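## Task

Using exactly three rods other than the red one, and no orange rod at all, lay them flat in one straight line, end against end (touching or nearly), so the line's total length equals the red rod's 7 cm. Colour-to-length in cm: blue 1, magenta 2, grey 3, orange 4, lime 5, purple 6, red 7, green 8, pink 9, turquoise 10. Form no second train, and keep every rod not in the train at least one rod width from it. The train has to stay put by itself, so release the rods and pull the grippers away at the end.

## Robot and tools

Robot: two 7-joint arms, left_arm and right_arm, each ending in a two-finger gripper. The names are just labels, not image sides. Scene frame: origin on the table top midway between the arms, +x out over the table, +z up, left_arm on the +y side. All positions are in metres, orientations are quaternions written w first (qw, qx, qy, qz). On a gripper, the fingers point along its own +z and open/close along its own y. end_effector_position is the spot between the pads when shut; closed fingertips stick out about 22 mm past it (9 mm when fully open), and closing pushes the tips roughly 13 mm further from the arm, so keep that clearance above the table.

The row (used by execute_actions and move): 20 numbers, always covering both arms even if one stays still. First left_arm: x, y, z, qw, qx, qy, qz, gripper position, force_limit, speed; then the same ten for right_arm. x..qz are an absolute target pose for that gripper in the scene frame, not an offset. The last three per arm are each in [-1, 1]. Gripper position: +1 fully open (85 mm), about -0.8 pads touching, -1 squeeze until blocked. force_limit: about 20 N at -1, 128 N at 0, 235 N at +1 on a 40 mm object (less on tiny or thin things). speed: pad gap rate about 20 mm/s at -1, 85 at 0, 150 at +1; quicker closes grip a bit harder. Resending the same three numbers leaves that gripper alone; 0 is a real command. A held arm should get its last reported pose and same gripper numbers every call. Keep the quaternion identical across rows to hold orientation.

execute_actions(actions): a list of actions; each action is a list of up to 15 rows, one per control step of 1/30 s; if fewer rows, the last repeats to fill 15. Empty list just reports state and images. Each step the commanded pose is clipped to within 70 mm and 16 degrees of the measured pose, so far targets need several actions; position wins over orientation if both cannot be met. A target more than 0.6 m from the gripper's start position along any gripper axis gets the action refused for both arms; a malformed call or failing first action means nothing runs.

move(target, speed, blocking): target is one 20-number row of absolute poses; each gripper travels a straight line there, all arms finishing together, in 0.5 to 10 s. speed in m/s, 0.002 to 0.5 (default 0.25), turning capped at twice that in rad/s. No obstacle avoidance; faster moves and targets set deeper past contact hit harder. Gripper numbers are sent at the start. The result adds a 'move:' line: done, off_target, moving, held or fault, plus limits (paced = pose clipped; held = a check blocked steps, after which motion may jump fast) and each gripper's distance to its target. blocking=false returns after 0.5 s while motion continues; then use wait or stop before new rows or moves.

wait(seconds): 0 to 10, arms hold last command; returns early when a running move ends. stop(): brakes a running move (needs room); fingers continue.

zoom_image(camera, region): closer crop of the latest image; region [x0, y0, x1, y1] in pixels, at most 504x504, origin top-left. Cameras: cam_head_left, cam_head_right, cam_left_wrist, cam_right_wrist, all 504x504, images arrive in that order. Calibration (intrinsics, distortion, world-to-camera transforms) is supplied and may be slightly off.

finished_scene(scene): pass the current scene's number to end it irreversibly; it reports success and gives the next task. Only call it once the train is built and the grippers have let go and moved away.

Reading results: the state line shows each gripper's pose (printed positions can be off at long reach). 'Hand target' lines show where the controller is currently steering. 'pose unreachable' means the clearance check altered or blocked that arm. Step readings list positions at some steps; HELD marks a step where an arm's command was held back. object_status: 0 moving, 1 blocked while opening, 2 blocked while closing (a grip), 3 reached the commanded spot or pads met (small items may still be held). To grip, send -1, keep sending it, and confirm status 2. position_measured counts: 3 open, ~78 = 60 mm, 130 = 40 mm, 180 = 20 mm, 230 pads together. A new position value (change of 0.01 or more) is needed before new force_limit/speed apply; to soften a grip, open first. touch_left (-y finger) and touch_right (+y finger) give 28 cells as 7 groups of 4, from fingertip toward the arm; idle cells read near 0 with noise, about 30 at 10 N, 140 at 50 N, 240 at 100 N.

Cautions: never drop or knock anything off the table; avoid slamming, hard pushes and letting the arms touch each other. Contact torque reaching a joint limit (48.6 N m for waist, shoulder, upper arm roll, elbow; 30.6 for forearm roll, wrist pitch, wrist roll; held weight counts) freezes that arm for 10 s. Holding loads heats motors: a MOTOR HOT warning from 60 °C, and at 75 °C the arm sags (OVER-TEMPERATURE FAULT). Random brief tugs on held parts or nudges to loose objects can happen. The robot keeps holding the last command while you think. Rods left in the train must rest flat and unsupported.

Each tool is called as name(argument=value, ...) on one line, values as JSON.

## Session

execute_actions(actions=[])

Scene clock: 0.00 s.
left_arm: end_effector_position=(+0.3839, +0.2024, +0.3911) position_measured=3 object_status=3 touch_left=n/a touch_right=n/a end_effector_quat_wxyz=(+0.247, +0.374, +0.573, +0.687) | right_arm: end_effector_position=(+0.5971, -0.6378, +0.1122) position_measured=3 object_status=3 touch_left=n/a touch_right=n/a end_effector_quat_wxyz=(+0.621, +0.556, -0.393, +0.388)
Joint positions: left_arm=[ 1.354  0.472 -0.073  2.261 -1.336  1.707  2.501] | right_arm=[-0.247  1.533  0.306  0.844  1.258  1.556  2.778]
Joint velocities: left_arm=[-0.001  0.    -0.     0.    -0.     0.     0.   ] | right_arm=[-0.001 -0.     0.001 -0.001  0.     0.     0.   ]
Motor temperatures (°C, as the motors report them): left_arm=[36 29 27 30 43 39 44] | right_arm=[31 31 29 29 34 36 42]
Hand target (left_arm): +0.384, +0.202, +0.391; +0.247, +0.374, +0.573, +0.687
Hand target (right_arm): +0.597, -0.638, +0.112; +0.621, +0.556, -0.393, +0.388
camera_calibration (this result's frames):
cam_left_wrist: T_world_to_cam=[[0.0511563, -0.188289, 0.98078, -0.362036], [0.58765, -0.78838, -0.182003, 0.0549528], [0.807497, 0.585666, 0.0703173, -0.308582], [0, 0, 0, 1]] pos_world=[0.235407, 0.155882, 0.386778]
cam_right_wrist: T_world_to_cam=[[-0.896144, 0.0681606, 0.438497, 0.535223], [-0.442714, -0.0694068, -0.893973, 0.37849], [-0.030499, -0.995257, 0.0923741, -0.479252], [0, 0, 0, 1]] pos_world=[0.632583, -0.48719, 0.147936]

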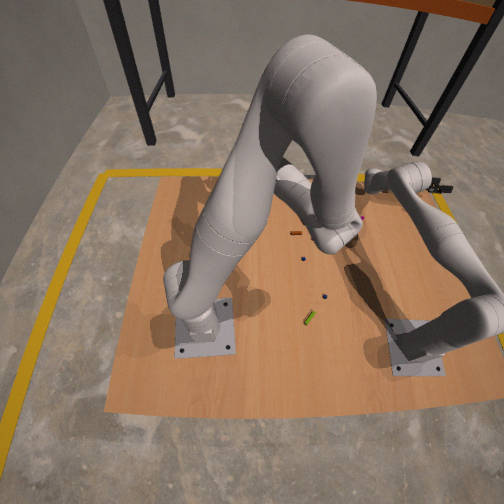

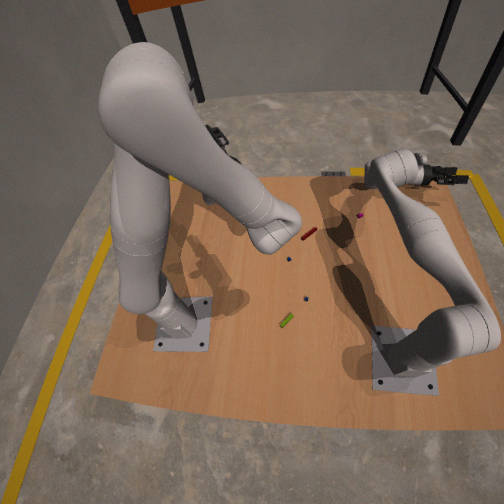

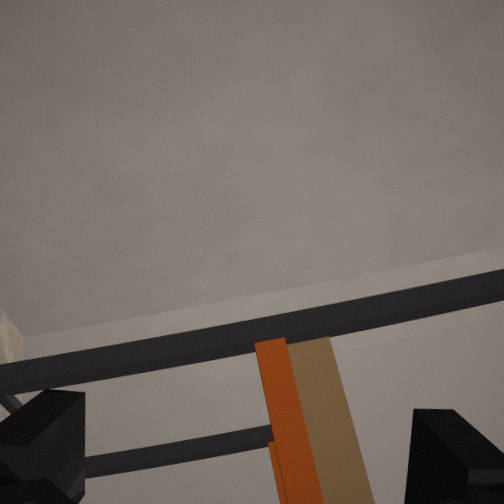

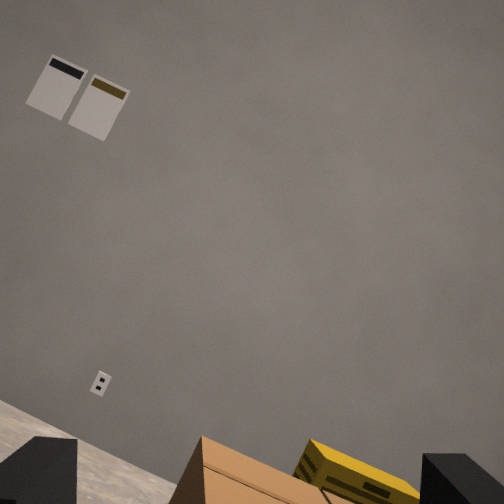

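zoom_image(camera="cam_head_right", region=[200, 150, 460, 410])

Region (200, 150, 460, 410) of cam_head_right's 504x504 image, scaled by 1.938, with more detail than that image has.

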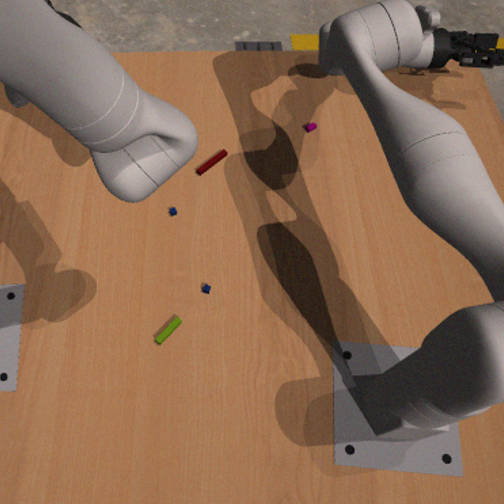

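move(target=[0.14,-0.06,0.12,0,0.917,-0.399,0,-0.2,-0.5,1,0.5971,-0.6378,0.1122,0.621,0.556,-0.393,0.388,1,0,0], speed=0.4)

Scene clock: 5.43 s.
left_arm: end_effector_position=(+0.1386, -0.0571, +0.1187) position_measured=154 object_status=3 touch_left=((-1 -5 -7 -8) (9 -7 18 3) (1 -11 -11 4) (-3 5 10 -3) (18 6 4 -5) (-13 18 6 2) (-6 12 2 12)) touch_right=((2 -10 -35 -18) (12 10 3 14) (-19 15 12 29) (-3 7 12 -2) (22 7 -1 -16) (11 20 -21 -2) (-20 8 -35 -23)) end_effector_quat_wxyz=(-0.000, +0.917, -0.399, -0.002) | right_arm: end_effector_position=(+0.5971, -0.6378, +0.1122) position_measured=3 object_status=3 touch_left=((11 -9 5 2) (12 3 10 26) (18 7 -16 10) (1 24 12 2) (-1 8 -8 15) (5 4 18 32) (-5 -10 5 -14)) touch_right=((8 6 6 2) (7 8 -10 -9) (4 -2 -2 10) (0 4 7 5) (2 -6 5 -2) (1 0 -9 -12) (1 10 -2 -6)) end_effector_quat_wxyz=(+0.621, +0.556, -0.393, +0.388)
Joint positions: left_arm=[ 0.941  0.483  0.562  1.995 -0.362  0.765 -0.77 ] | right_arm=[-0.247  1.533  0.306  0.843  1.257  1.557  2.779]
Joint velocities: left_arm=[-0.002  0.004 -0.001 -0.     0.002 -0.001 -0.003] | right_arm=[ 0.001  0.    -0.    -0.     0.    -0.001  0.   ]
Motor temperatures (°C, as the motors report them): left_arm=[36 29 27 30 43 39 44] | right_arm=[31 32 29 29 34 36 42]
Hand target (left_arm): +0.139, -0.057, +0.119; -0.000, +0.917, -0.399, -0.002
Hand target (right_arm): +0.597, -0.638, +0.112; +0.621, +0.556, -0.393, +0.388
Off the commanded pose (left_arm): 0.003 m, 0 deg.
Off the commanded pose (right_arm): 0.000 m, 0 deg.
move: done
camera_calibration (this result's frames):
cam_left_wrist: T_world_to_cam=[[-0.695753, -0.718206, 0.0103822, 0.0572973], [-0.717911, 0.695786, 0.0220182, 0.186432], [-0.0230374, 0.00786576, -0.999704, 0.26983], [0, 0, 0, 1]] pos_world=[0.179923, -0.0906883, 0.26505]
cam_right_wrist: T_world_to_cam=[[-0.89624, 0.0685991, 0.438232, 0.535577], [-0.442467, -0.0686689, -0.894152, 0.378882], [-0.0312451, -0.995278, 0.0918967, -0.478752], [0, 0, 0, 1]] pos_world=[0.63269, -0.487214, 0.148066]

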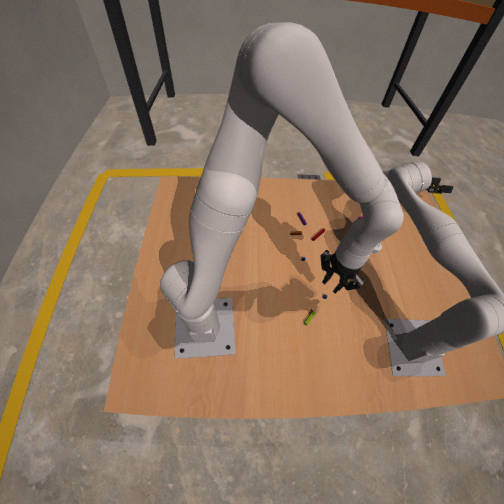

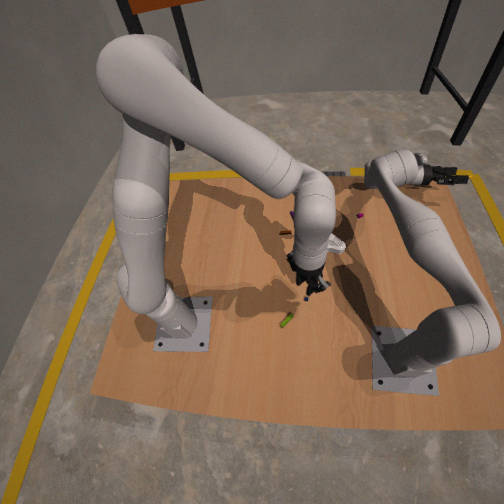

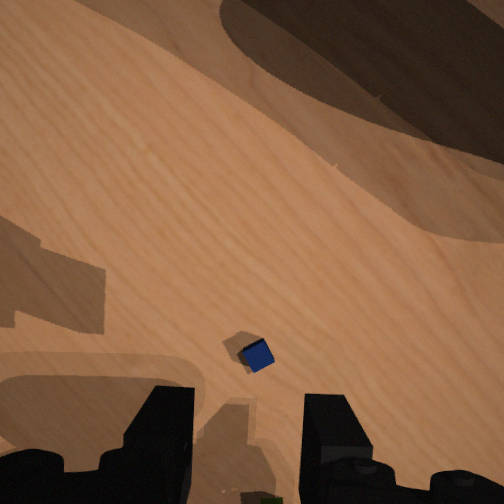

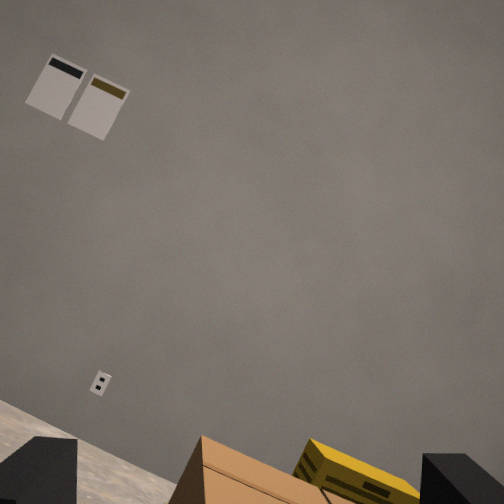

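execute_actions(actions=[[[0.134,-0.062,0.07,0,0.989,-0.148,0,-0.2,-0.5,1,0.5971,-0.6378,0.1122,0.621,0.556,-0.393,0.388,1,0,0]],[[0.134,-0.062,0.07,0,0.989,-0.148,0,-0.2,-0.5,1,0.5971,-0.6378,0.1122,0.621,0.556,-0.393,0.388,1,0,0]]])

Scene clock: 6.60 s.
left_arm: end_effector_position=(+0.1341, -0.0620, +0.0700) position_measured=154 object_status=3 touch_left=((16 3 3 -2) (6 1 11 -3) (-6 -10 -10 14) (6 -1 -11 1) (4 0 -10 -3) (-15 9 -5 -7) (0 11 5 3)) touch_right=((34 7 19 -6) (6 4 -8 3) (-11 2 -14 17) (0 21 1 -5) (-16 16 13 -19) (-15 -7 -7 0) (25 -9 25 3)) end_effector_quat_wxyz=(-0.000, +0.989, -0.148, +0.000) | right_arm: end_effector_position=(+0.5971, -0.6378, +0.1122) position_measured=3 object_status=3 touch_left=((3 -2 12 4) (29 -4 11 13) (13 -5 1 -19) (-8 24 8 -7) (16 -11 -24 0) (3 4 26 -1) (21 -27 -5 -17)) touch_right=((2 0 5 -6) (-3 4 -8 -3) (3 -2 -1 -7) (8 -6 8 -2) (8 -4 2 17) (8 -2 0 -4) (3 10 -3 6)) end_effector_quat_wxyz=(+0.621, +0.556, -0.393, +0.388)
Joint positions: left_arm=[ 1.105  0.563  0.363  2.031 -0.34   0.605 -0.265] | right_arm=[-0.247  1.533  0.306  0.843  1.257  1.557  2.779]
Joint velocities: left_arm=[ 0.001  0.     0.001  0.    -0.001 -0.     0.001] | right_arm=[-0.    -0.    -0.001  0.     0.001 -0.001  0.   ]
Motor temperatures (°C, as the motors report them): left_arm=[36 29 27 30 43 39 44] | right_arm=[31 32 29 29 34 36 42]
Hand target (left_arm): +0.134, -0.062, +0.070; -0.000, +0.989, -0.148, +0.000
Hand target (right_arm): +0.597, -0.638, +0.112; +0.621, +0.556, -0.393, +0.388
Off the commanded pose (left_arm): 0.000 m, 0 deg.
Off the commanded pose (right_arm): 0.000 m, 0 deg.
Step readings (end_effector_position; steps 1 to 15: 1st action; 16 to 30: 2nd action):
0: left_arm (+0.1387, -0.0570, +0.1186) | right_arm (+0.5971, -0.6378, +0.1122)
1: left_arm (+0.1385, -0.0570, +0.1181) | right_arm (+0.5971, -0.6378, +0.1122)
2: left_arm (+0.1376, -0.0572, +0.1160) | right_arm (+0.5971, -0.6378, +0.1122)
4: left_arm (+0.1352, -0.0576, +0.1061) | right_arm (+0.5971, -0.6378, +0.1122)
8: left_arm (+0.1352, -0.0593, +0.0849) | right_arm (+0.5971, -0.6378, +0.1122)
15: left_arm (+0.1339, -0.0618, +0.0710) | right_arm (+0.5971, -0.6378, +0.1122)
16: left_arm (+0.1345, -0.0618, +0.0707) | right_arm (+0.5971, -0.6378, +0.1122)
17: left_arm (+0.1353, -0.0618, +0.0704) | right_arm (+0.5971, -0.6378, +0.1122)
19: left_arm (+0.1362, -0.0615, +0.0699) | right_arm (+0.5971, -0.6378, +0.1122)
23: left_arm (+0.1348, -0.0618, +0.0700) | right_arm (+0.5971, -0.6378, +0.1122)
30: end_effector_position above
camera_calibration (this result's frames):
cam_left_wrist: T_world_to_cam=[[-0.242836, -0.970019, 0.00969828, -0.0251653], [-0.969854, 0.24298, 0.0185301, 0.193639], [-0.020331, -0.00490615, -0.999781, 0.219895], [0, 0, 0, 1]] pos_world=[0.186161, -0.0703825, 0.216503]
cam_right_wrist: T_world_to_cam=[[-0.89624, 0.0685943, 0.438234, 0.535574], [-0.442468, -0.0686648, -0.894151, 0.378884], [-0.0312424, -0.995279, 0.0918909, -0.478752], [0, 0, 0, 1]] pos_world=[0.63269, -0.487213, 0.148066]

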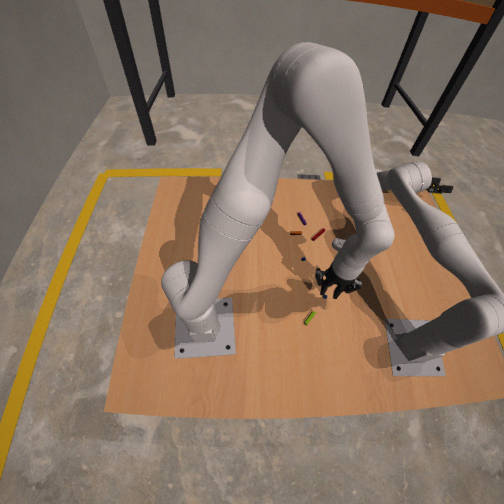

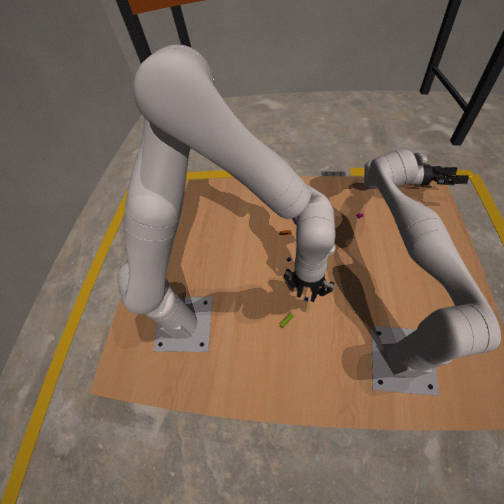

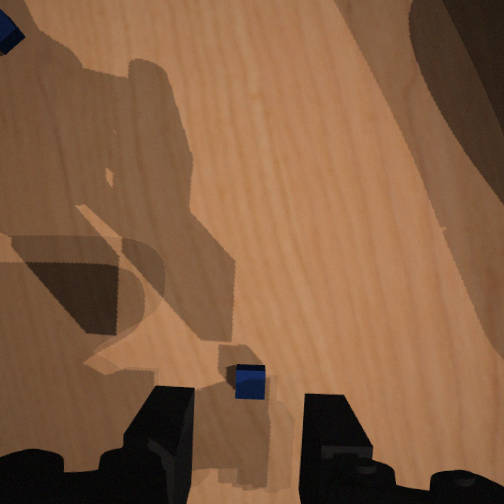

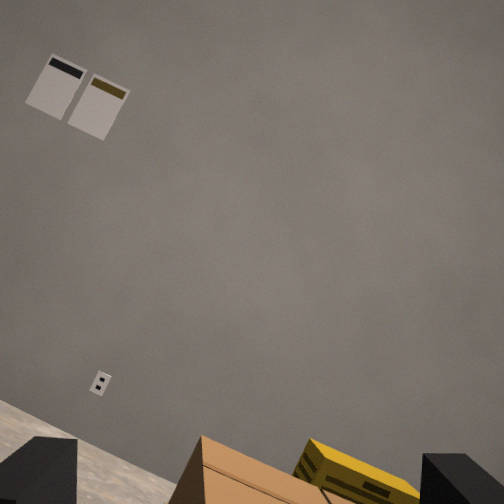

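execute_actions(actions=[[[0.134,-0.063,0.027,0,0.989,-0.148,0,-0.2,-0.5,1,0.5971,-0.6378,0.1122,0.621,0.556,-0.393,0.388,1,0,0]],[[0.134,-0.063,0.027,0,0.989,-0.148,0,-1,-0.5,0.5,0.5971,-0.6378,0.1122,0.621,0.556,-0.393,0.388,1,0,0]],[[0.134,-0.063,0.027,0,0.989,-0.148,0,-1,-0.5,0.5,0.5971,-0.6378,0.1122,0.621,0.556,-0.393,0.388,1,0,0]]])

Scene clock: 8.23 s.
left_arm: end_effector_position=(+0.1340, -0.0630, +0.0272) position_measured=212 object_status=2 touch_left=((5 173 818 643) (4 29 210 159) (2 -4 1 13) (7 5 2 -3) (7 1 -10 -2) (-1 -3 1 1) (7 0 7 9)) touch_right=((-12 187 977 765) (-4 14 206 187) (26 -5 16 26) (2 34 0 8) (-45 -15 -2 -13) (16 22 9 23) (-23 3 -8 11)) end_effector_quat_wxyz=(+0.000, +0.989, -0.148, +0.000) | right_arm: end_effector_position=(+0.5971, -0.6378, +0.1122) position_measured=3 object_status=3 touch_left=((-3 9 11 8) (-8 25 -13 4) (12 -9 -11 -5) (-17 -15 6 -29) (-7 1 0 -16) (-22 1 15 20) (6 8 -17 -5)) touch_right=((-1 1 1 6) (5 5 -4 -4) (-4 -4 3 2) (-6 -20 10 -5) (2 -8 -1 3) (3 -1 -6 -1) (12 3 -3 4)) end_effector_quat_wxyz=(+0.621, +0.556, -0.393, +0.388)
Joint positions: left_arm=[ 1.153  0.658  0.301  2.055 -0.401  0.484 -0.211] | right_arm=[-0.247  1.533  0.306  0.843  1.257  1.557  2.779]
Joint velocities: left_arm=[-0.001 -0.     0.     0.     0.     0.     0.   ] | right_arm=[-0.001  0.001 -0.     0.001  0.     0.002 -0.   ]
Motor temperatures (°C, as the motors report them): left_arm=[36 29 27 30 43 39 44] | right_arm=[31 32 29 29 34 36 42]
Hand target (left_arm): +0.134, -0.063, +0.027; -0.000, +0.989, -0.148, -0.000
Hand target (right_arm): +0.597, -0.638, +0.112; +0.621, +0.556, -0.393, +0.388
Off the commanded pose (left_arm): 0.000 m, 0 deg.
Off the commanded pose (right_arm): 0.000 m, 0 deg.
Step readings (end_effector_position; steps 1 to 15: 1st action; 16 to 30: 2nd action; 31 to 45: 3rd action):
0: left_arm (+0.1341, -0.0620, +0.0700) | right_arm (+0.5971, -0.6378, +0.1122)
1: left_arm (+0.1339, -0.0620, +0.0694) | right_arm (+0.5971, -0.6378, +0.1122)
2: left_arm (+0.1332, -0.0620, +0.0666) | right_arm (+0.5971, -0.6378, +0.1122)
4: left_arm (+0.1315, -0.0614, +0.0534) | right_arm (+0.5971, -0.6378, +0.1122)
8: left_arm (+0.1339, -0.0622, +0.0300) | right_arm (+0.5971, -0.6378, +0.1122)
15: left_arm (+0.1344, -0.0630, +0.0274) | right_arm (+0.5971, -0.6378, +0.1122)
16: left_arm (+0.1343, -0.0630, +0.0273) | right_arm (+0.5971, -0.6378, +0.1122)
17: left_arm (+0.1342, -0.0630, +0.0272) | right_arm (+0.5971, -0.6378, +0.1122)
19: left_arm (+0.1341, -0.0630, +0.0271) | right_arm (+0.5971, -0.6378, +0.1122)
23: left_arm (+0.1340, -0.0630, +0.0272) | right_arm (+0.5971, -0.6378, +0.1122)
30: left_arm (+0.1340, -0.0630, +0.0272) | right_arm (+0.5971, -0.6378, +0.1122)
31: left_arm (+0.1340, -0.0630, +0.0272) | right_arm (+0.5971, -0.6378, +0.1122)
32: left_arm (+0.1340, -0.0630, +0.0272) | right_arm (+0.5971, -0.6378, +0.1122)
34: left_arm (+0.1340, -0.0630, +0.0272) | right_arm (+0.5971, -0.6378, +0.1122)
38: left_arm (+0.1340, -0.0630, +0.0272) | right_arm (+0.5971, -0.6378, +0.1122)
45: end_effector_position above
camera_calibration (this result's frames):
cam_left_wrist: T_world_to_cam=[[-0.243084, -0.969955, 0.00990119, -0.0257705], [-0.969794, 0.243231, 0.0183718, 0.194647], [-0.0202281, -0.00513622, -0.999782, 0.177047], [0, 0, 0, 1]] pos_world=[0.186084, -0.0714311, 0.173688]
cam_right_wrist: T_world_to_cam=[[-0.89624, 0.0685942, 0.438234, 0.535574], [-0.442468, -0.0686648, -0.894151, 0.378884], [-0.0312423, -0.995279, 0.0918909, -0.478752], [0, 0, 0, 1]] pos_world=[0.63269, -0.487213, 0.148066]

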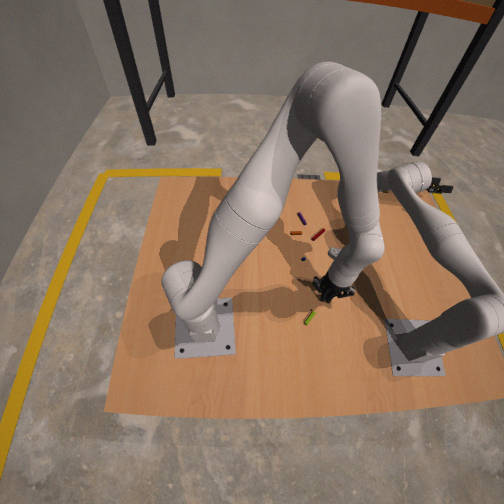

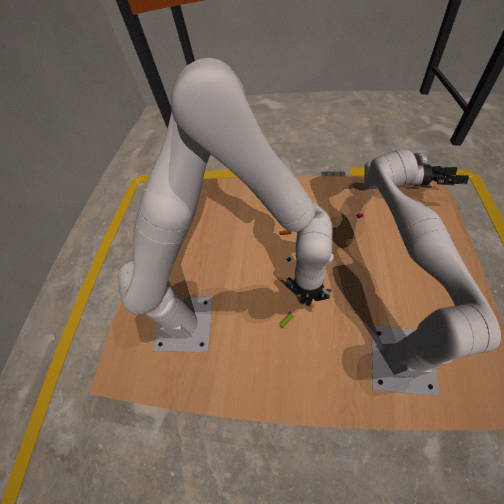

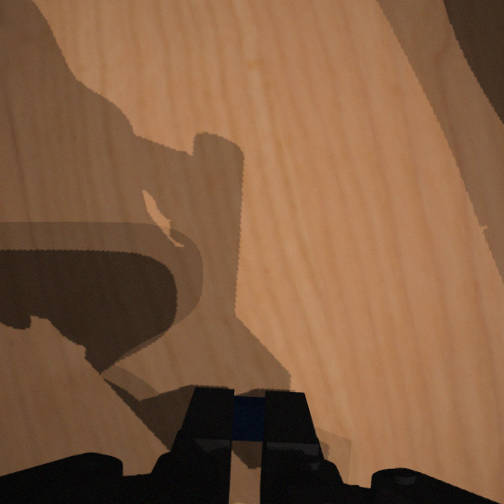

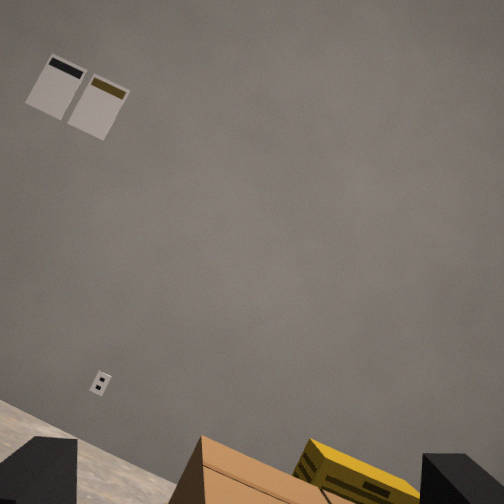

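move(target=[0.045,0.026,0.08,0,0.917,-0.399,0,-1,-0.5,0.5,0.5971,-0.6378,0.1122,0.621,0.556,-0.393,0.388,1,0,0], speed=0.3)

Scene clock: 9.67 s.
left_arm: end_effector_position=(+0.0460, +0.0264, +0.0800) position_measured=212 object_status=2 touch_left=((2 174 826 636) (10 33 202 169) (4 -18 -9 3) (12 7 8 2) (-1 -8 3 -10) (-12 4 -5 2) (-9 -2 2 12)) touch_right=((-24 169 1001 805) (14 29 186 224) (12 -4 -21 18) (-2 5 20 27) (-15 -16 10 15) (1 -23 28 -2) (-4 12 6 -1)) end_effector_quat_wxyz=(-0.001, +0.917, -0.399, +0.001) | right_arm: end_effector_position=(+0.5971, -0.6378, +0.1122) position_measured=3 object_status=3 touch_left=((23 -5 -11 -8) (9 6 15 -27) (-27 -3 0 -13) (12 -14 16 3) (3 -12 8 -2) (9 -8 23 2) (1 -13 -5 2)) touch_right=((3 -3 -2 -4) (9 19 -1 1) (2 -6 -1 6) (2 -8 11 -5) (1 3 9 17) (0 -11 4 1) (0 6 -8 4)) end_effector_quat_wxyz=(+0.621, +0.556, -0.393, +0.388)
Joint positions: left_arm=[ 1.17   0.413  0.52   2.335 -0.445  0.485 -0.437] | right_arm=[-0.247  1.533  0.306  0.843  1.257  1.557  2.779]
Joint velocities: left_arm=[-0.002 -0.007 -0.001 -0.     0.     0.    -0.001] | right_arm=[ 0.     0.     0.001  0.001 -0.001 -0.002 -0.   ]
Motor temperatures (°C, as the motors report them): left_arm=[36 29 27 30 43 39 44] | right_arm=[31 32 29 29 34 36 42]
Hand target (left_arm): +0.046, +0.026, +0.080; -0.000, +0.917, -0.399, +0.001
Hand target (right_arm): +0.597, -0.638, +0.112; +0.621, +0.556, -0.393, +0.388
Off the commanded pose (left_arm): 0.001 m, 0 deg.
Off the commanded pose (right_arm): 0.000 m, 0 deg.
move: done
camera_calibration (this result's frames):
cam_left_wrist: T_world_to_cam=[[-0.695984, -0.718009, 0.00829103, 0.0533716], [-0.717815, 0.696003, 0.0179486, 0.0629856], [-0.0186578, 0.0065405, -0.999805, 0.228179], [0, 0, 0, 1]] pos_world=[0.0866151, -0.00700923, 0.226561]
cam_right_wrist: T_world_to_cam=[[-0.89624, 0.0685942, 0.438234, 0.535574], [-0.442468, -0.0686646, -0.894152, 0.378884], [-0.0312425, -0.995279, 0.0918908, -0.478752], [0, 0, 0, 1]] pos_world=[0.63269, -0.487214, 0.148066]

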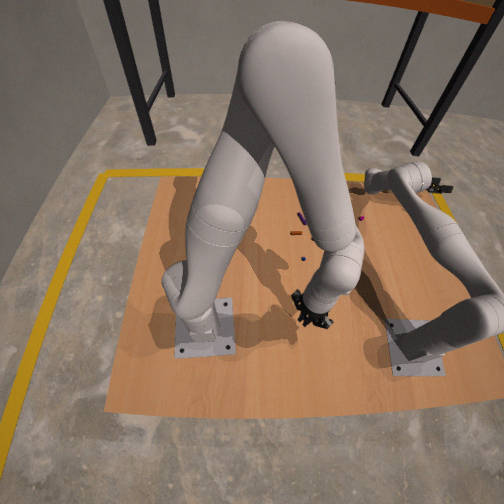

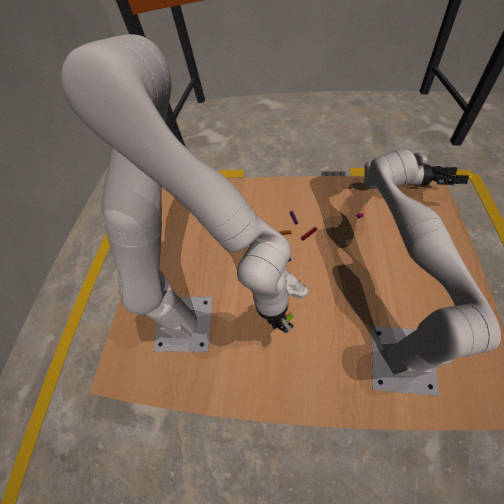

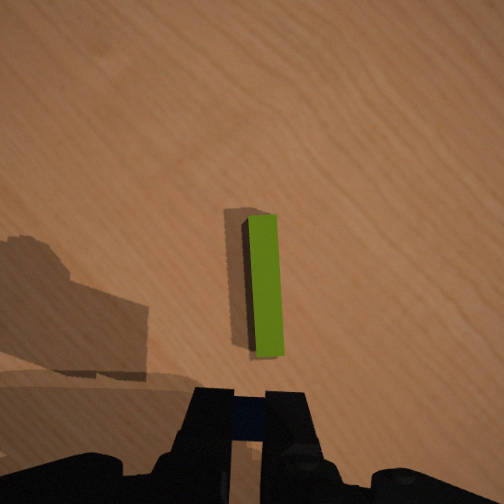

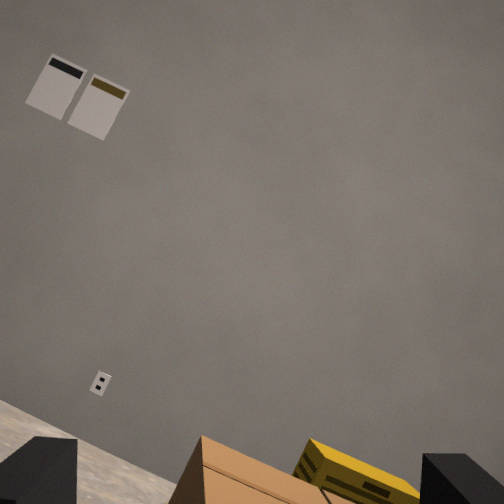

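execute_actions(actions=[[[0.040,0.020,0.04,0,0.927,-0.375,0,-1,-0.5,0.5,0.5971,-0.6378,0.1122,0.621,0.556,-0.393,0.388,1,0,0]],[[0.040,0.020,0.04,0,0.927,-0.375,0,-1,-0.5,0.5,0.5971,-0.6378,0.1122,0.621,0.556,-0.393,0.388,1,0,0]]])

Scene clock: 10.83 s.
left_arm: end_effector_position=(+0.0400, +0.0200, +0.0400) position_measured=212 object_status=2 touch_left=((-3 165 809 630) (1 30 204 161) (-3 -10 -4 1) (2 4 -1 0) (6 0 4 -8) (-6 5 14 -5) (3 8 -2 0)) touch_right=((8 156 982 794) (-14 28 198 185) (20 -8 -28 9) (-3 -3 5 8) (-37 2 -9 -14) (-8 6 7 11) (-12 -15 2 11)) end_effector_quat_wxyz=(+0.000, +0.927, -0.375, +0.000) | right_arm: end_effector_position=(+0.5971, -0.6378, +0.1122) position_measured=3 object_status=3 touch_left=((11 6 4 7) (25 -18 20 23) (22 23 -10 -7) (-14 19 27 16) (-21 -5 -7 -28) (2 -7 0 11) (-15 -13 -19 -3)) touch_right=((5 6 11 5) (-8 7 -6 -4) (-3 -6 8 7) (-2 -2 10 -1) (5 13 2 13) (4 -3 -3 -3) (-4 0 -7 10)) end_effector_quat_wxyz=(+0.621, +0.556, -0.393, +0.388)
Joint positions: left_arm=[ 1.314  0.529  0.37   2.349 -0.571  0.345 -0.254] | right_arm=[-0.247  1.533  0.306  0.843  1.257  1.557  2.779]
Joint velocities: left_arm=[ 0.  0. -0. -0. -0. -0.  0.] | right_arm=[-0.001 -0.     0.     0.     0.001  0.     0.   ]
Motor temperatures (°C, as the motors report them): left_arm=[36 29 27 30 43 39 44] | right_arm=[31 32 29 29 34 36 42]
Hand target (left_arm): +0.040, +0.020, +0.040; -0.000, +0.927, -0.375, +0.000
Hand target (right_arm): +0.597, -0.638, +0.112; +0.621, +0.556, -0.393, +0.388
Off the commanded pose (left_arm): 0.000 m, 0 deg.
Off the commanded pose (right_arm): 0.000 m, 0 deg.
Step readings (end_effector_position; steps 1 to 15: 1st action; 16 to 30: 2nd action):
0: left_arm (+0.0461, +0.0263, +0.0802) | right_arm (+0.5971, -0.6378, +0.1122)
1: left_arm (+0.0458, +0.0264, +0.0798) | right_arm (+0.5971, -0.6378, +0.1122)
2: left_arm (+0.0448, +0.0265, +0.0777) | right_arm (+0.5971, -0.6378, +0.1122)
4: left_arm (+0.0416, +0.0265, +0.0685) | right_arm (+0.5971, -0.6378, +0.1122)
8: left_arm (+0.0393, +0.0227, +0.0466) | right_arm (+0.5971, -0.6378, +0.1122)
15: left_arm (+0.0416, +0.0197, +0.0405) | right_arm (+0.5971, -0.6378, +0.1122)
16: left_arm (+0.0412, +0.0198, +0.0404) | right_arm (+0.5971, -0.6378, +0.1122)
17: left_arm (+0.0409, +0.0198, +0.0402) | right_arm (+0.5971, -0.6378, +0.1122)
19: left_arm (+0.0405, +0.0199, +0.0401) | right_arm (+0.5971, -0.6378, +0.1122)
23: left_arm (+0.0401, +0.0200, +0.0400) | right_arm (+0.5971, -0.6378, +0.1122)
30: end_effector_position above
camera_calibration (this result's frames):
cam_left_wrist: T_world_to_cam=[[-0.657273, -0.753589, 0.00973021, 0.0440578], [-0.753376, 0.657327, 0.018578, 0.0660815], [-0.0203961, 0.0048803, -0.99978, 0.188215], [0, 0, 0, 1]] pos_world=[0.0825811, -0.0111542, 0.186517]
cam_right_wrist: T_world_to_cam=[[-0.89624, 0.0685944, 0.438234, 0.535574], [-0.442469, -0.068665, -0.894151, 0.378884], [-0.0312424, -0.995279, 0.0918912, -0.478752], [0, 0, 0, 1]] pos_world=[0.63269, -0.487214, 0.148066]

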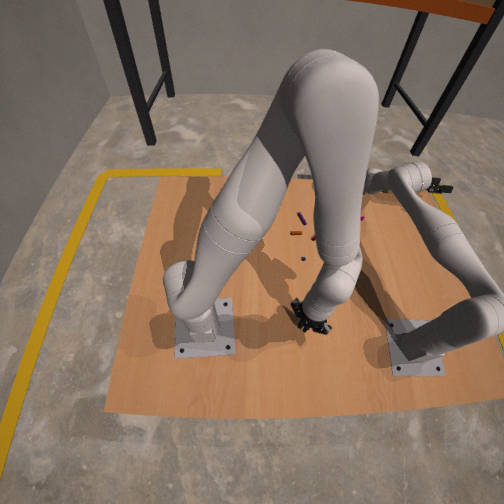

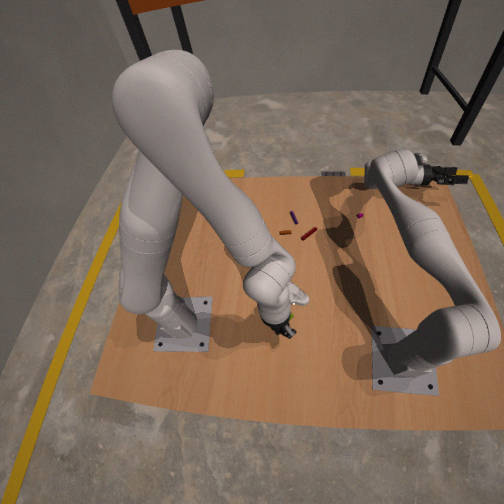

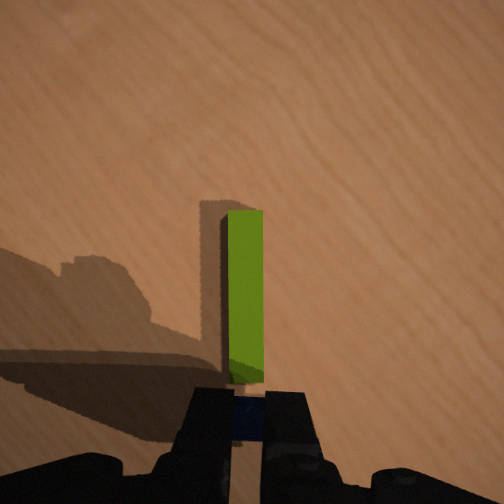

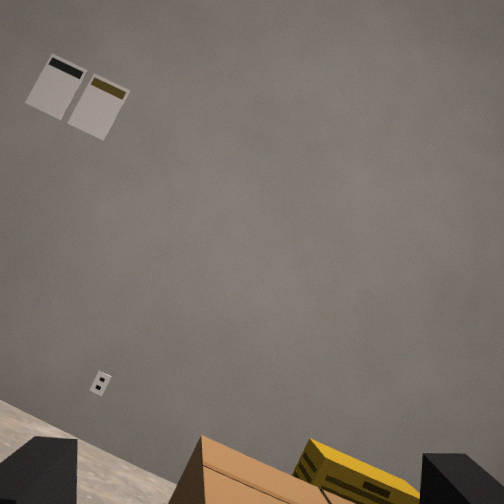

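execute_actions(actions=[[[0.0377,0.022,0.04,0,0.927,-0.375,0,-1,-0.5,0.5,0.5971,-0.6378,0.1122,0.621,0.556,-0.393,0.388,1,0,0]],[[0.0377,0.022,0.028,0,0.927,-0.375,0,-1,-0.5,0.5,0.5971,-0.6378,0.1122,0.621,0.556,-0.393,0.388,1,0,0]],[[0.0377,0.022,0.028,0,0.927,-0.375,0,-1,-0.5,0.5,0.5971,-0.6378,0.1122,0.621,0.556,-0.393,0.388,1,0,0]]])

Scene clock: 12.47 s.
left_arm: end_effector_position=(+0.0377, +0.0220, +0.0280) position_measured=212 object_status=2 touch_left=((3 174 812 633) (1 42 198 165) (2 -2 4 2) (7 -1 -6 -4) (8 -8 5 -1) (7 9 4 -9) (-4 7 -4 -5)) touch_right=((18 162 985 787) (12 30 225 198) (4 -32 -24 4) (10 -2 20 21) (-9 15 25 -13) (2 31 17 -9) (-32 0 -26 -12)) end_effector_quat_wxyz=(+0.000, +0.927, -0.375, +0.000) | right_arm: end_effector_position=(+0.5971, -0.6378, +0.1122) position_measured=3 object_status=3 touch_left=((13 12 -1 5) (3 -5 19 -10) (12 0 -6 -32) (9 13 3 11) (30 14 -11 7) (4 14 4 1) (-23 -10 -4 1)) touch_right=((5 7 -3 7) (3 7 -8 -3) (-2 -3 -2 3) (-9 -4 6 -5) (5 1 1 4) (2 -5 -9 -1) (-4 1 -7 -1)) end_effector_quat_wxyz=(+0.621, +0.556, -0.393, +0.388)
Joint positions: left_arm=[ 1.364  0.559  0.315  2.362 -0.607  0.293 -0.216] | right_arm=[-0.247  1.533  0.306  0.843  1.257  1.557  2.779]
Joint velocities: left_arm=[ 0.    -0.     0.     0.001  0.     0.     0.001] | right_arm=[ 0.001 -0.    -0.     0.     0.001 -0.001  0.   ]
Motor temperatures (°C, as the motors report them): left_arm=[36 29 27 30 43 39 44] | right_arm=[31 32 29 29 34 36 42]
Hand target (left_arm): +0.038, +0.022, +0.028; -0.000, +0.927, -0.375, +0.000
Hand target (right_arm): +0.597, -0.638, +0.112; +0.621, +0.556, -0.393, +0.388
Off the commanded pose (left_arm): 0.000 m, 0 deg.
Off the commanded pose (right_arm): 0.000 m, 0 deg.
Step readings (end_effector_position; steps 1 to 15: 1st action; 16 to 30: 2nd action; 31 to 45: 3rd action):
0: left_arm (+0.0400, +0.0200, +0.0400) | right_arm (+0.5971, -0.6378, +0.1122)
1: left_arm (+0.0397, +0.0201, +0.0400) | right_arm (+0.5971, -0.6378, +0.1122)
2: left_arm (+0.0385, +0.0209, +0.0401) | right_arm (+0.5971, -0.6378, +0.1122)
4: left_arm (+0.0378, +0.0219, +0.0400) | right_arm (+0.5971, -0.6378, +0.1122)
8: left_arm (+0.0379, +0.0220, +0.0400) | right_arm (+0.5971, -0.6378, +0.1122)
15: left_arm (+0.0377, +0.0220, +0.0400) | right_arm (+0.5971, -0.6378, +0.1122)
16: left_arm (+0.0375, +0.0221, +0.0397) | right_arm (+0.5971, -0.6378, +0.1122)
17: left_arm (+0.0367, +0.0225, +0.0379) | right_arm (+0.5971, -0.6378, +0.1122)
19: left_arm (+0.0358, +0.0230, +0.0316) | right_arm (+0.5971, -0.6378, +0.1122)
23: left_arm (+0.0388, +0.0216, +0.0286) | right_arm (+0.5971, -0.6378, +0.1122)
30: left_arm (+0.0378, +0.0220, +0.0281) | right_arm (+0.5971, -0.6378, +0.1122)
31: left_arm (+0.0378, +0.0220, +0.0281) | right_arm (+0.5971, -0.6378, +0.1122)
32: left_arm (+0.0378, +0.0220, +0.0280) | right_arm (+0.5971, -0.6378, +0.1122)
34: left_arm (+0.0377, +0.0220, +0.0280) | right_arm (+0.5971, -0.6378, +0.1122)
38: left_arm (+0.0377, +0.0220, +0.0280) | right_arm (+0.5971, -0.6378, +0.1122)
45: end_effector_position above
camera_calibration (this result's frames):
cam_left_wrist: T_world_to_cam=[[-0.6573, -0.753566, 0.00973601, 0.0441518], [-0.753352, 0.657354, 0.0186183, 0.0632353], [-0.0204301, 0.00490317, -0.999779, 0.176152], [0, 0, 0, 1]] pos_world=[0.0802583, -0.00916041, 0.174506]
cam_right_wrist: T_world_to_cam=[[-0.89624, 0.0685942, 0.438234, 0.535574], [-0.442468, -0.0686648, -0.894152, 0.378884], [-0.0312424, -0.995279, 0.0918909, -0.478752], [0, 0, 0, 1]] pos_world=[0.63269, -0.487213, 0.148066]

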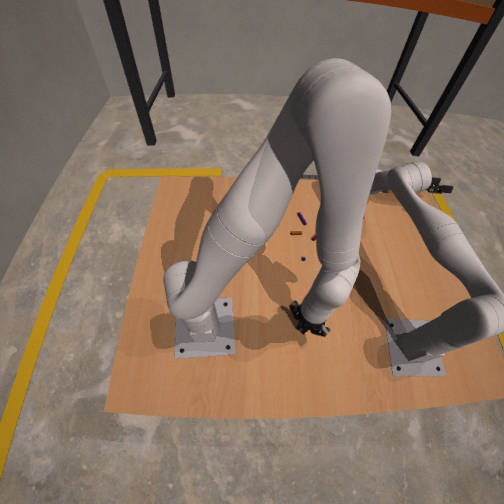

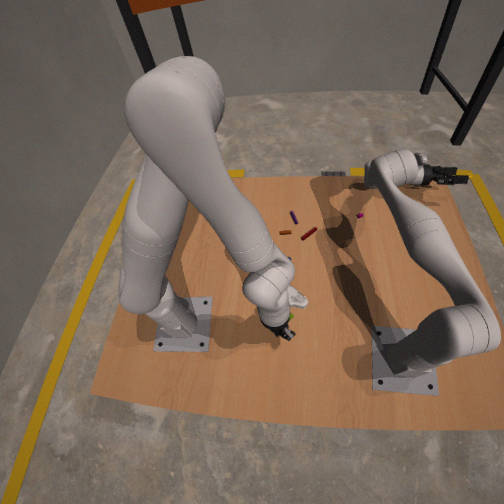

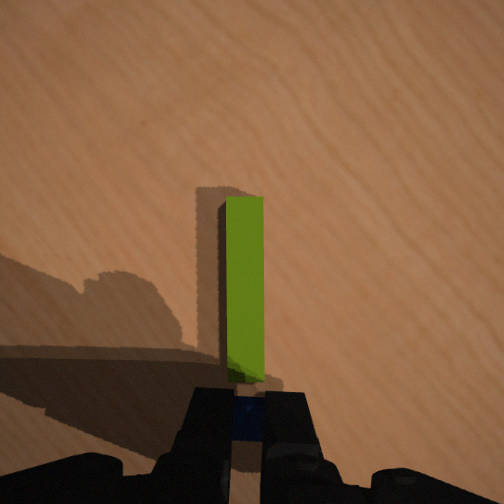

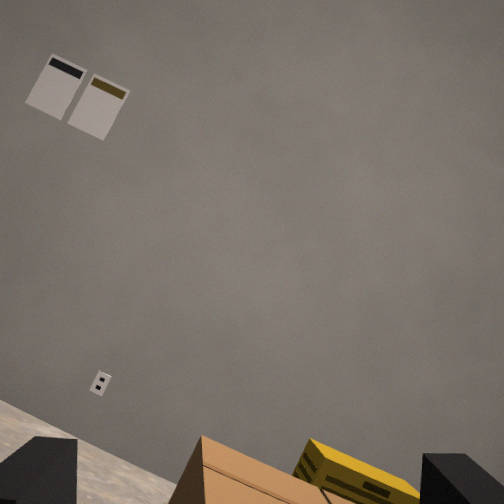

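zoom_image(camera="cam_left_wrist", region=[190, 340, 310, 460])

Region (190, 340, 310, 460) of cam_left_wrist's 504x504 image, scaled by 4.200.

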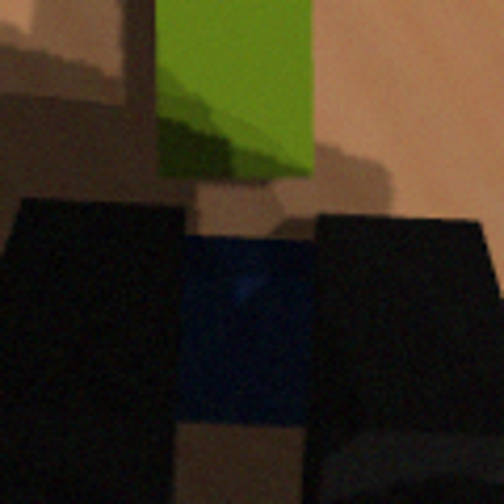

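execute_actions(actions=[[[0.0402,0.0198,0.027,0,0.927,-0.375,0,-1,-0.5,0.5,0.5971,-0.6378,0.1122,0.621,0.556,-0.393,0.388,1,0,0]],[[0.0402,0.0198,0.027,0,0.927,-0.375,0,-0.2,-0.5,0.5,0.5971,-0.6378,0.1122,0.621,0.556,-0.393,0.388,1,0,0]],[[0.0402,0.0198,0.08,0,0.927,-0.375,0,-0.2,-0.5,0.5,0.5971,-0.6378,0.1122,0.621,0.556,-0.393,0.388,1,0,0]],[[0.0402,0.0198,0.12,0,0.927,-0.375,0,-0.2,-0.5,0.5,0.5971,-0.6378,0.1122,0.621,0.556,-0.393,0.388,1,0,0]]])

Scene clock: 14.83 s.
left_arm: end_effector_position=(+0.0393, +0.0200, +0.1195) position_measured=154 object_status=3 touch_left=((-1 -5 -2 -10) (9 1 14 12) (-1 -4 -8 12) (7 -1 10 6) (2 -7 -5 -10) (-1 10 9 -5) (-4 7 -5 11)) touch_right=((3 -12 0 4) (20 6 -9 6) (-28 16 19 -1) (-19 5 5 3) (-14 9 -32 15) (10 -14 19 11) (-37 -21 21 3)) end_effector_quat_wxyz=(-0.000, +0.927, -0.376, -0.001) | right_arm: end_effector_position=(+0.5971, -0.6378, +0.1122) position_measured=3 object_status=3 touch_left=((-9 -6 7 -12) (-1 -1 5 -19) (-20 15 -9 -2) (11 5 3 29) (15 -4 8 -22) (4 20 22 20) (12 -15 -4 -6)) touch_right=((-5 14 -1 -5) (9 -2 -12 4) (-3 -5 13 -2) (19 -10 0 3) (1 0 -1 2) (8 4 -8 5) (1 8 -7 4)) end_effector_quat_wxyz=(+0.621, +0.556, -0.393, +0.388)
Joint positions: left_arm=[ 1.113  0.314  0.598  2.266 -0.296  0.636 -0.509] | right_arm=[-0.247  1.533  0.306  0.843  1.257  1.557  2.779]
Joint velocities: left_arm=[-0.015 -0.014 -0.013 -0.002  0.007  0.    -0.008] | right_arm=[ 0.001 -0.     0.     0.     0.001  0.    -0.   ]
Motor temperatures (°C, as the motors report them): left_arm=[36 29 27 30 43 39 44] | right_arm=[31 32 29 29 34 36 42]
Hand target (left_arm): +0.040, +0.020, +0.120; -0.000, +0.927, -0.375, -0.000
Hand target (right_arm): +0.597, -0.638, +0.112; +0.621, +0.556, -0.393, +0.388
Off the commanded pose (left_arm): 0.001 m, 0 deg.
Off the commanded pose (right_arm): 0.000 m, 0 deg.
Step readings (end_effector_position; steps 1 to 15: 1st action; 16 to 30: 2nd action; 31 to 45: 3rd action; 46 to 60: 4th action):
0: left_arm (+0.0377, +0.0220, +0.0280) | right_arm (+0.5971, -0.6378, +0.1122)
1: left_arm (+0.0380, +0.0219, +0.0278) | right_arm (+0.5971, -0.6378, +0.1122)
2: left_arm (+0.0392, +0.0210, +0.0272) | right_arm (+0.5971, -0.6378, +0.1122)
4: left_arm (+0.0399, +0.0199, +0.0273) | right_arm (+0.5971, -0.6378, +0.1122)
8: left_arm (+0.0400, +0.0196, +0.0272) | right_arm (+0.5971, -0.6378, +0.1122)
15: left_arm (+0.0401, +0.0196, +0.0272) | right_arm (+0.5971, -0.6378, +0.1122)
16: left_arm (+0.0401, +0.0196, +0.0272) | right_arm (+0.5971, -0.6378, +0.1122)
17: left_arm (+0.0401, +0.0196, +0.0272) | right_arm (+0.5971, -0.6378, +0.1122)
19: left_arm (+0.0402, +0.0197, +0.0271) | right_arm (+0.5971, -0.6378, +0.1122)
23: left_arm (+0.0402, +0.0198, +0.0270) | right_arm (+0.5971, -0.6378, +0.1122)
30: left_arm (+0.0402, +0.0198, +0.0270) | right_arm (+0.5971, -0.6378, +0.1122)
31: left_arm (+0.0405, +0.0197, +0.0274) | right_arm (+0.5971, -0.6378, +0.1122)
32: left_arm (+0.0413, +0.0194, +0.0296) | right_arm (+0.5971, -0.6378, +0.1122)
34: left_arm (+0.0430, +0.0186, +0.0390) | right_arm (+0.5971, -0.6378, +0.1122)
38: left_arm (+0.0416, +0.0227, +0.0661) | right_arm (+0.5971, -0.6378, +0.1122)
45: left_arm (+0.0380, +0.0203, +0.0792) | right_arm (+0.5971, -0.6378, +0.1122)
46: left_arm (+0.0386, +0.0200, +0.0799) | right_arm (+0.5971, -0.6378, +0.1122)
47: left_arm (+0.0399, +0.0194, +0.0823) | right_arm (+0.5971, -0.6378, +0.1122)
49: left_arm (+0.0417, +0.0182, +0.0925) | right_arm (+0.5971, -0.6378, +0.1122)
53: left_arm (+0.0392, +0.0198, +0.1150) | right_arm (+0.5971, -0.6378, +0.1122)
60: end_effector_position above
camera_calibration (this result's frames):
cam_left_wrist: T_world_to_cam=[[-0.659025, -0.752064, 0.00933616, 0.0428784], [-0.751817, 0.65906, 0.0202594, 0.0637883], [-0.0213895, 0.00633237, -0.999751, 0.267714], [0, 0, 0, 1]] pos_world=[0.0819413, -0.0114883, 0.265955]
cam_right_wrist: T_world_to_cam=[[-0.89624, 0.0685944, 0.438234, 0.535574], [-0.442469, -0.0686647, -0.894151, 0.378884], [-0.0312426, -0.995279, 0.0918909, -0.478752], [0, 0, 0, 1]] pos_world=[0.63269, -0.487214, 0.148066]

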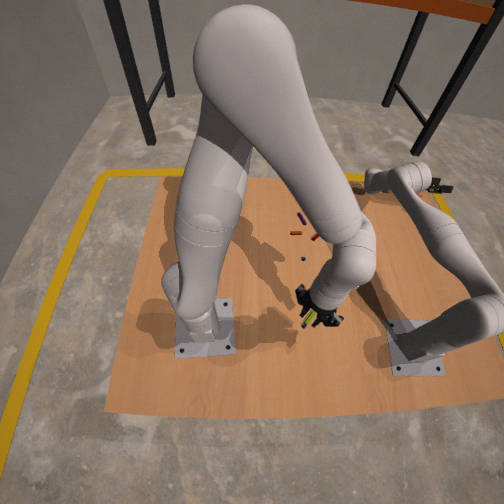

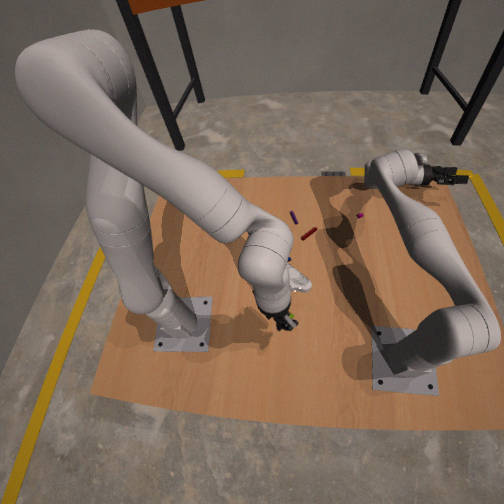

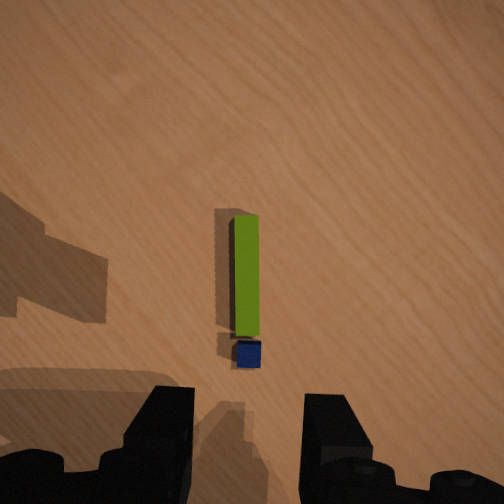

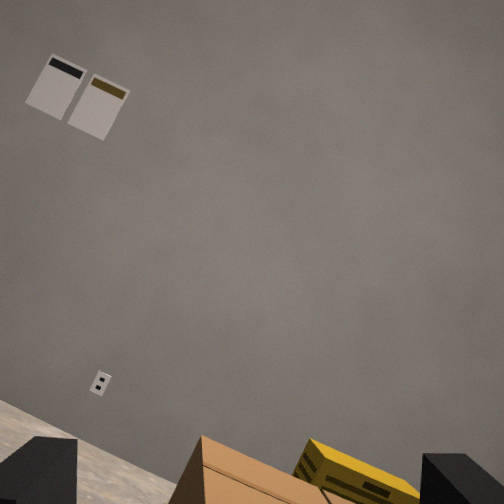

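move(target=[0.275,-0.008,0.12,0,0.989,-0.148,0,-0.2,-0.5,0.5,0.5971,-0.6378,0.1122,0.621,0.556,-0.393,0.388,1,0,0], speed=0.4)

Scene clock: 16.13 s.
left_arm: end_effector_position=(+0.2733, -0.0096, +0.1200) position_measured=154 object_status=3 touch_left=((2 -7 -2 -9) (-1 -5 12 1) (-7 -17 2 7) (-1 -9 -9 -3) (4 -4 2 -5) (-3 -3 2 5) (-1 2 -4 2)) touch_right=((-7 -9 -13 21) (-5 8 -7 13) (3 -4 -27 9) (-1 -3 -1 -17) (-10 -21 4 -7) (-2 -18 2 4) (2 -15 -1 27)) end_effector_quat_wxyz=(+0.001, +0.989, -0.148, -0.002) | right_arm: end_effector_position=(+0.5971, -0.6378, +0.1122) position_measured=3 object_status=3 touch_left=((-1 -19 8 4) (5 -6 -27 15) (-15 9 9 -17) (21 -8 4 9) (2 10 -16 -3) (1 -17 14 0) (0 -17 14 -8)) touch_right=((11 6 -5 4) (5 5 -5 -11) (-6 -7 9 7) (2 -9 9 -9) (5 -1 -2 7) (7 -12 -8 -3) (0 7 -15 -1)) end_effector_quat_wxyz=(+0.621, +0.556, -0.393, +0.388)
Joint positions: left_arm=[ 0.699  0.476  0.395  1.947 -0.251  0.767 -0.727] | right_arm=[-0.247  1.533  0.306  0.843  1.257  1.557  2.779]
Joint velocities: left_arm=[-0.002  0.009 -0.004 -0.001  0.003 -0.    -0.002] | right_arm=[ 0.001  0.    -0.001  0.001 -0.    -0.     0.   ]
Motor temperatures (°C, as the motors report them): left_arm=[36 29 27 30 43 39 44] | right_arm=[31 32 29 29 34 36 42]
Hand target (left_arm): +0.273, -0.009, +0.120; +0.001, +0.989, -0.148, -0.002
Hand target (right_arm): +0.597, -0.638, +0.112; +0.621, +0.556, -0.393, +0.388
Off the commanded pose (left_arm): 0.002 m, 0 deg.
Off the commanded pose (right_arm): 0.000 m, 0 deg.
move: done
camera_calibration (this result's frames):
cam_left_wrist: T_world_to_cam=[[-0.243351, -0.969863, 0.0120411, 0.0588024], [-0.969643, 0.243565, 0.021628, 0.314518], [-0.023909, -0.00641241, -0.999694, 0.273973], [0, 0, 0, 1]] pos_world=[0.325831, -0.0178184, 0.266378]
cam_right_wrist: T_world_to_cam=[[-0.89624, 0.0685944, 0.438234, 0.535575], [-0.442468, -0.0686649, -0.894152, 0.378884], [-0.0312425, -0.995279, 0.091891, -0.478752], [0, 0, 0, 1]] pos_world=[0.63269, -0.487214, 0.148066]

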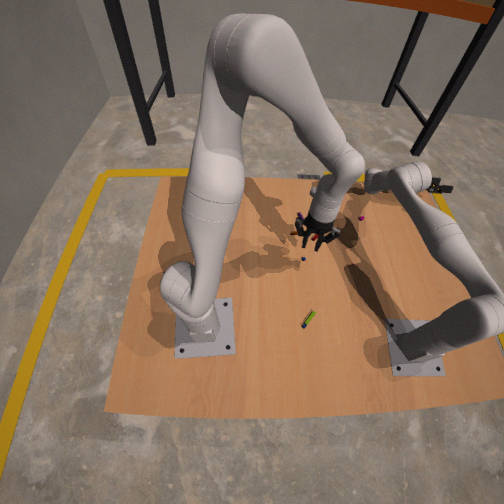

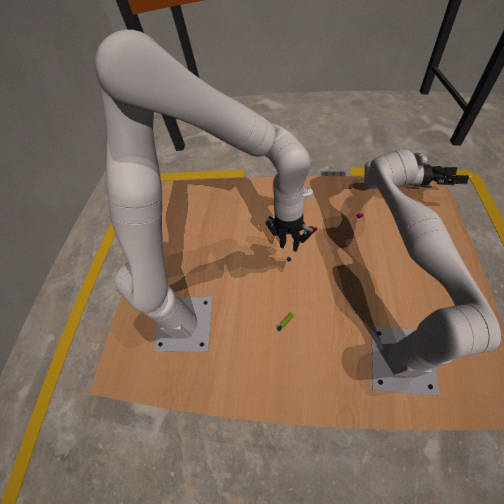

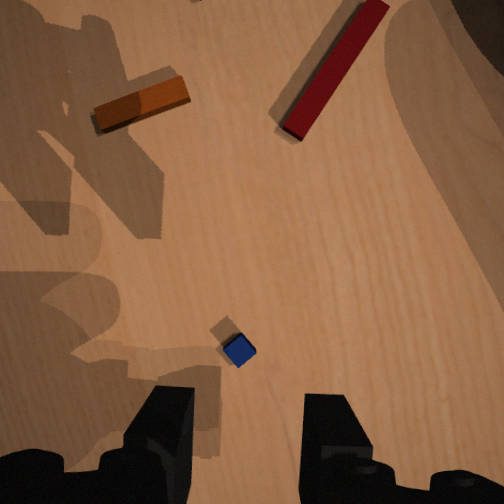

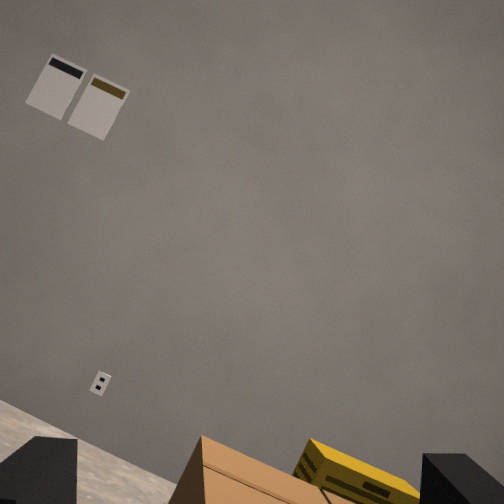

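zoom_image(camera="cam_left_wrist", region=[180, 290, 300, 410])

Region (180, 290, 300, 410) of cam_left_wrist's 504x504 image, scaled by 4.200.

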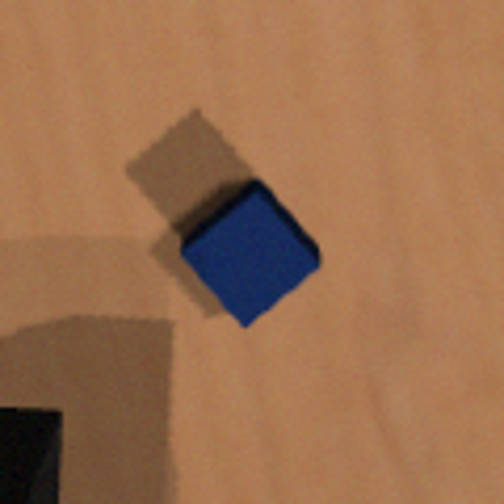

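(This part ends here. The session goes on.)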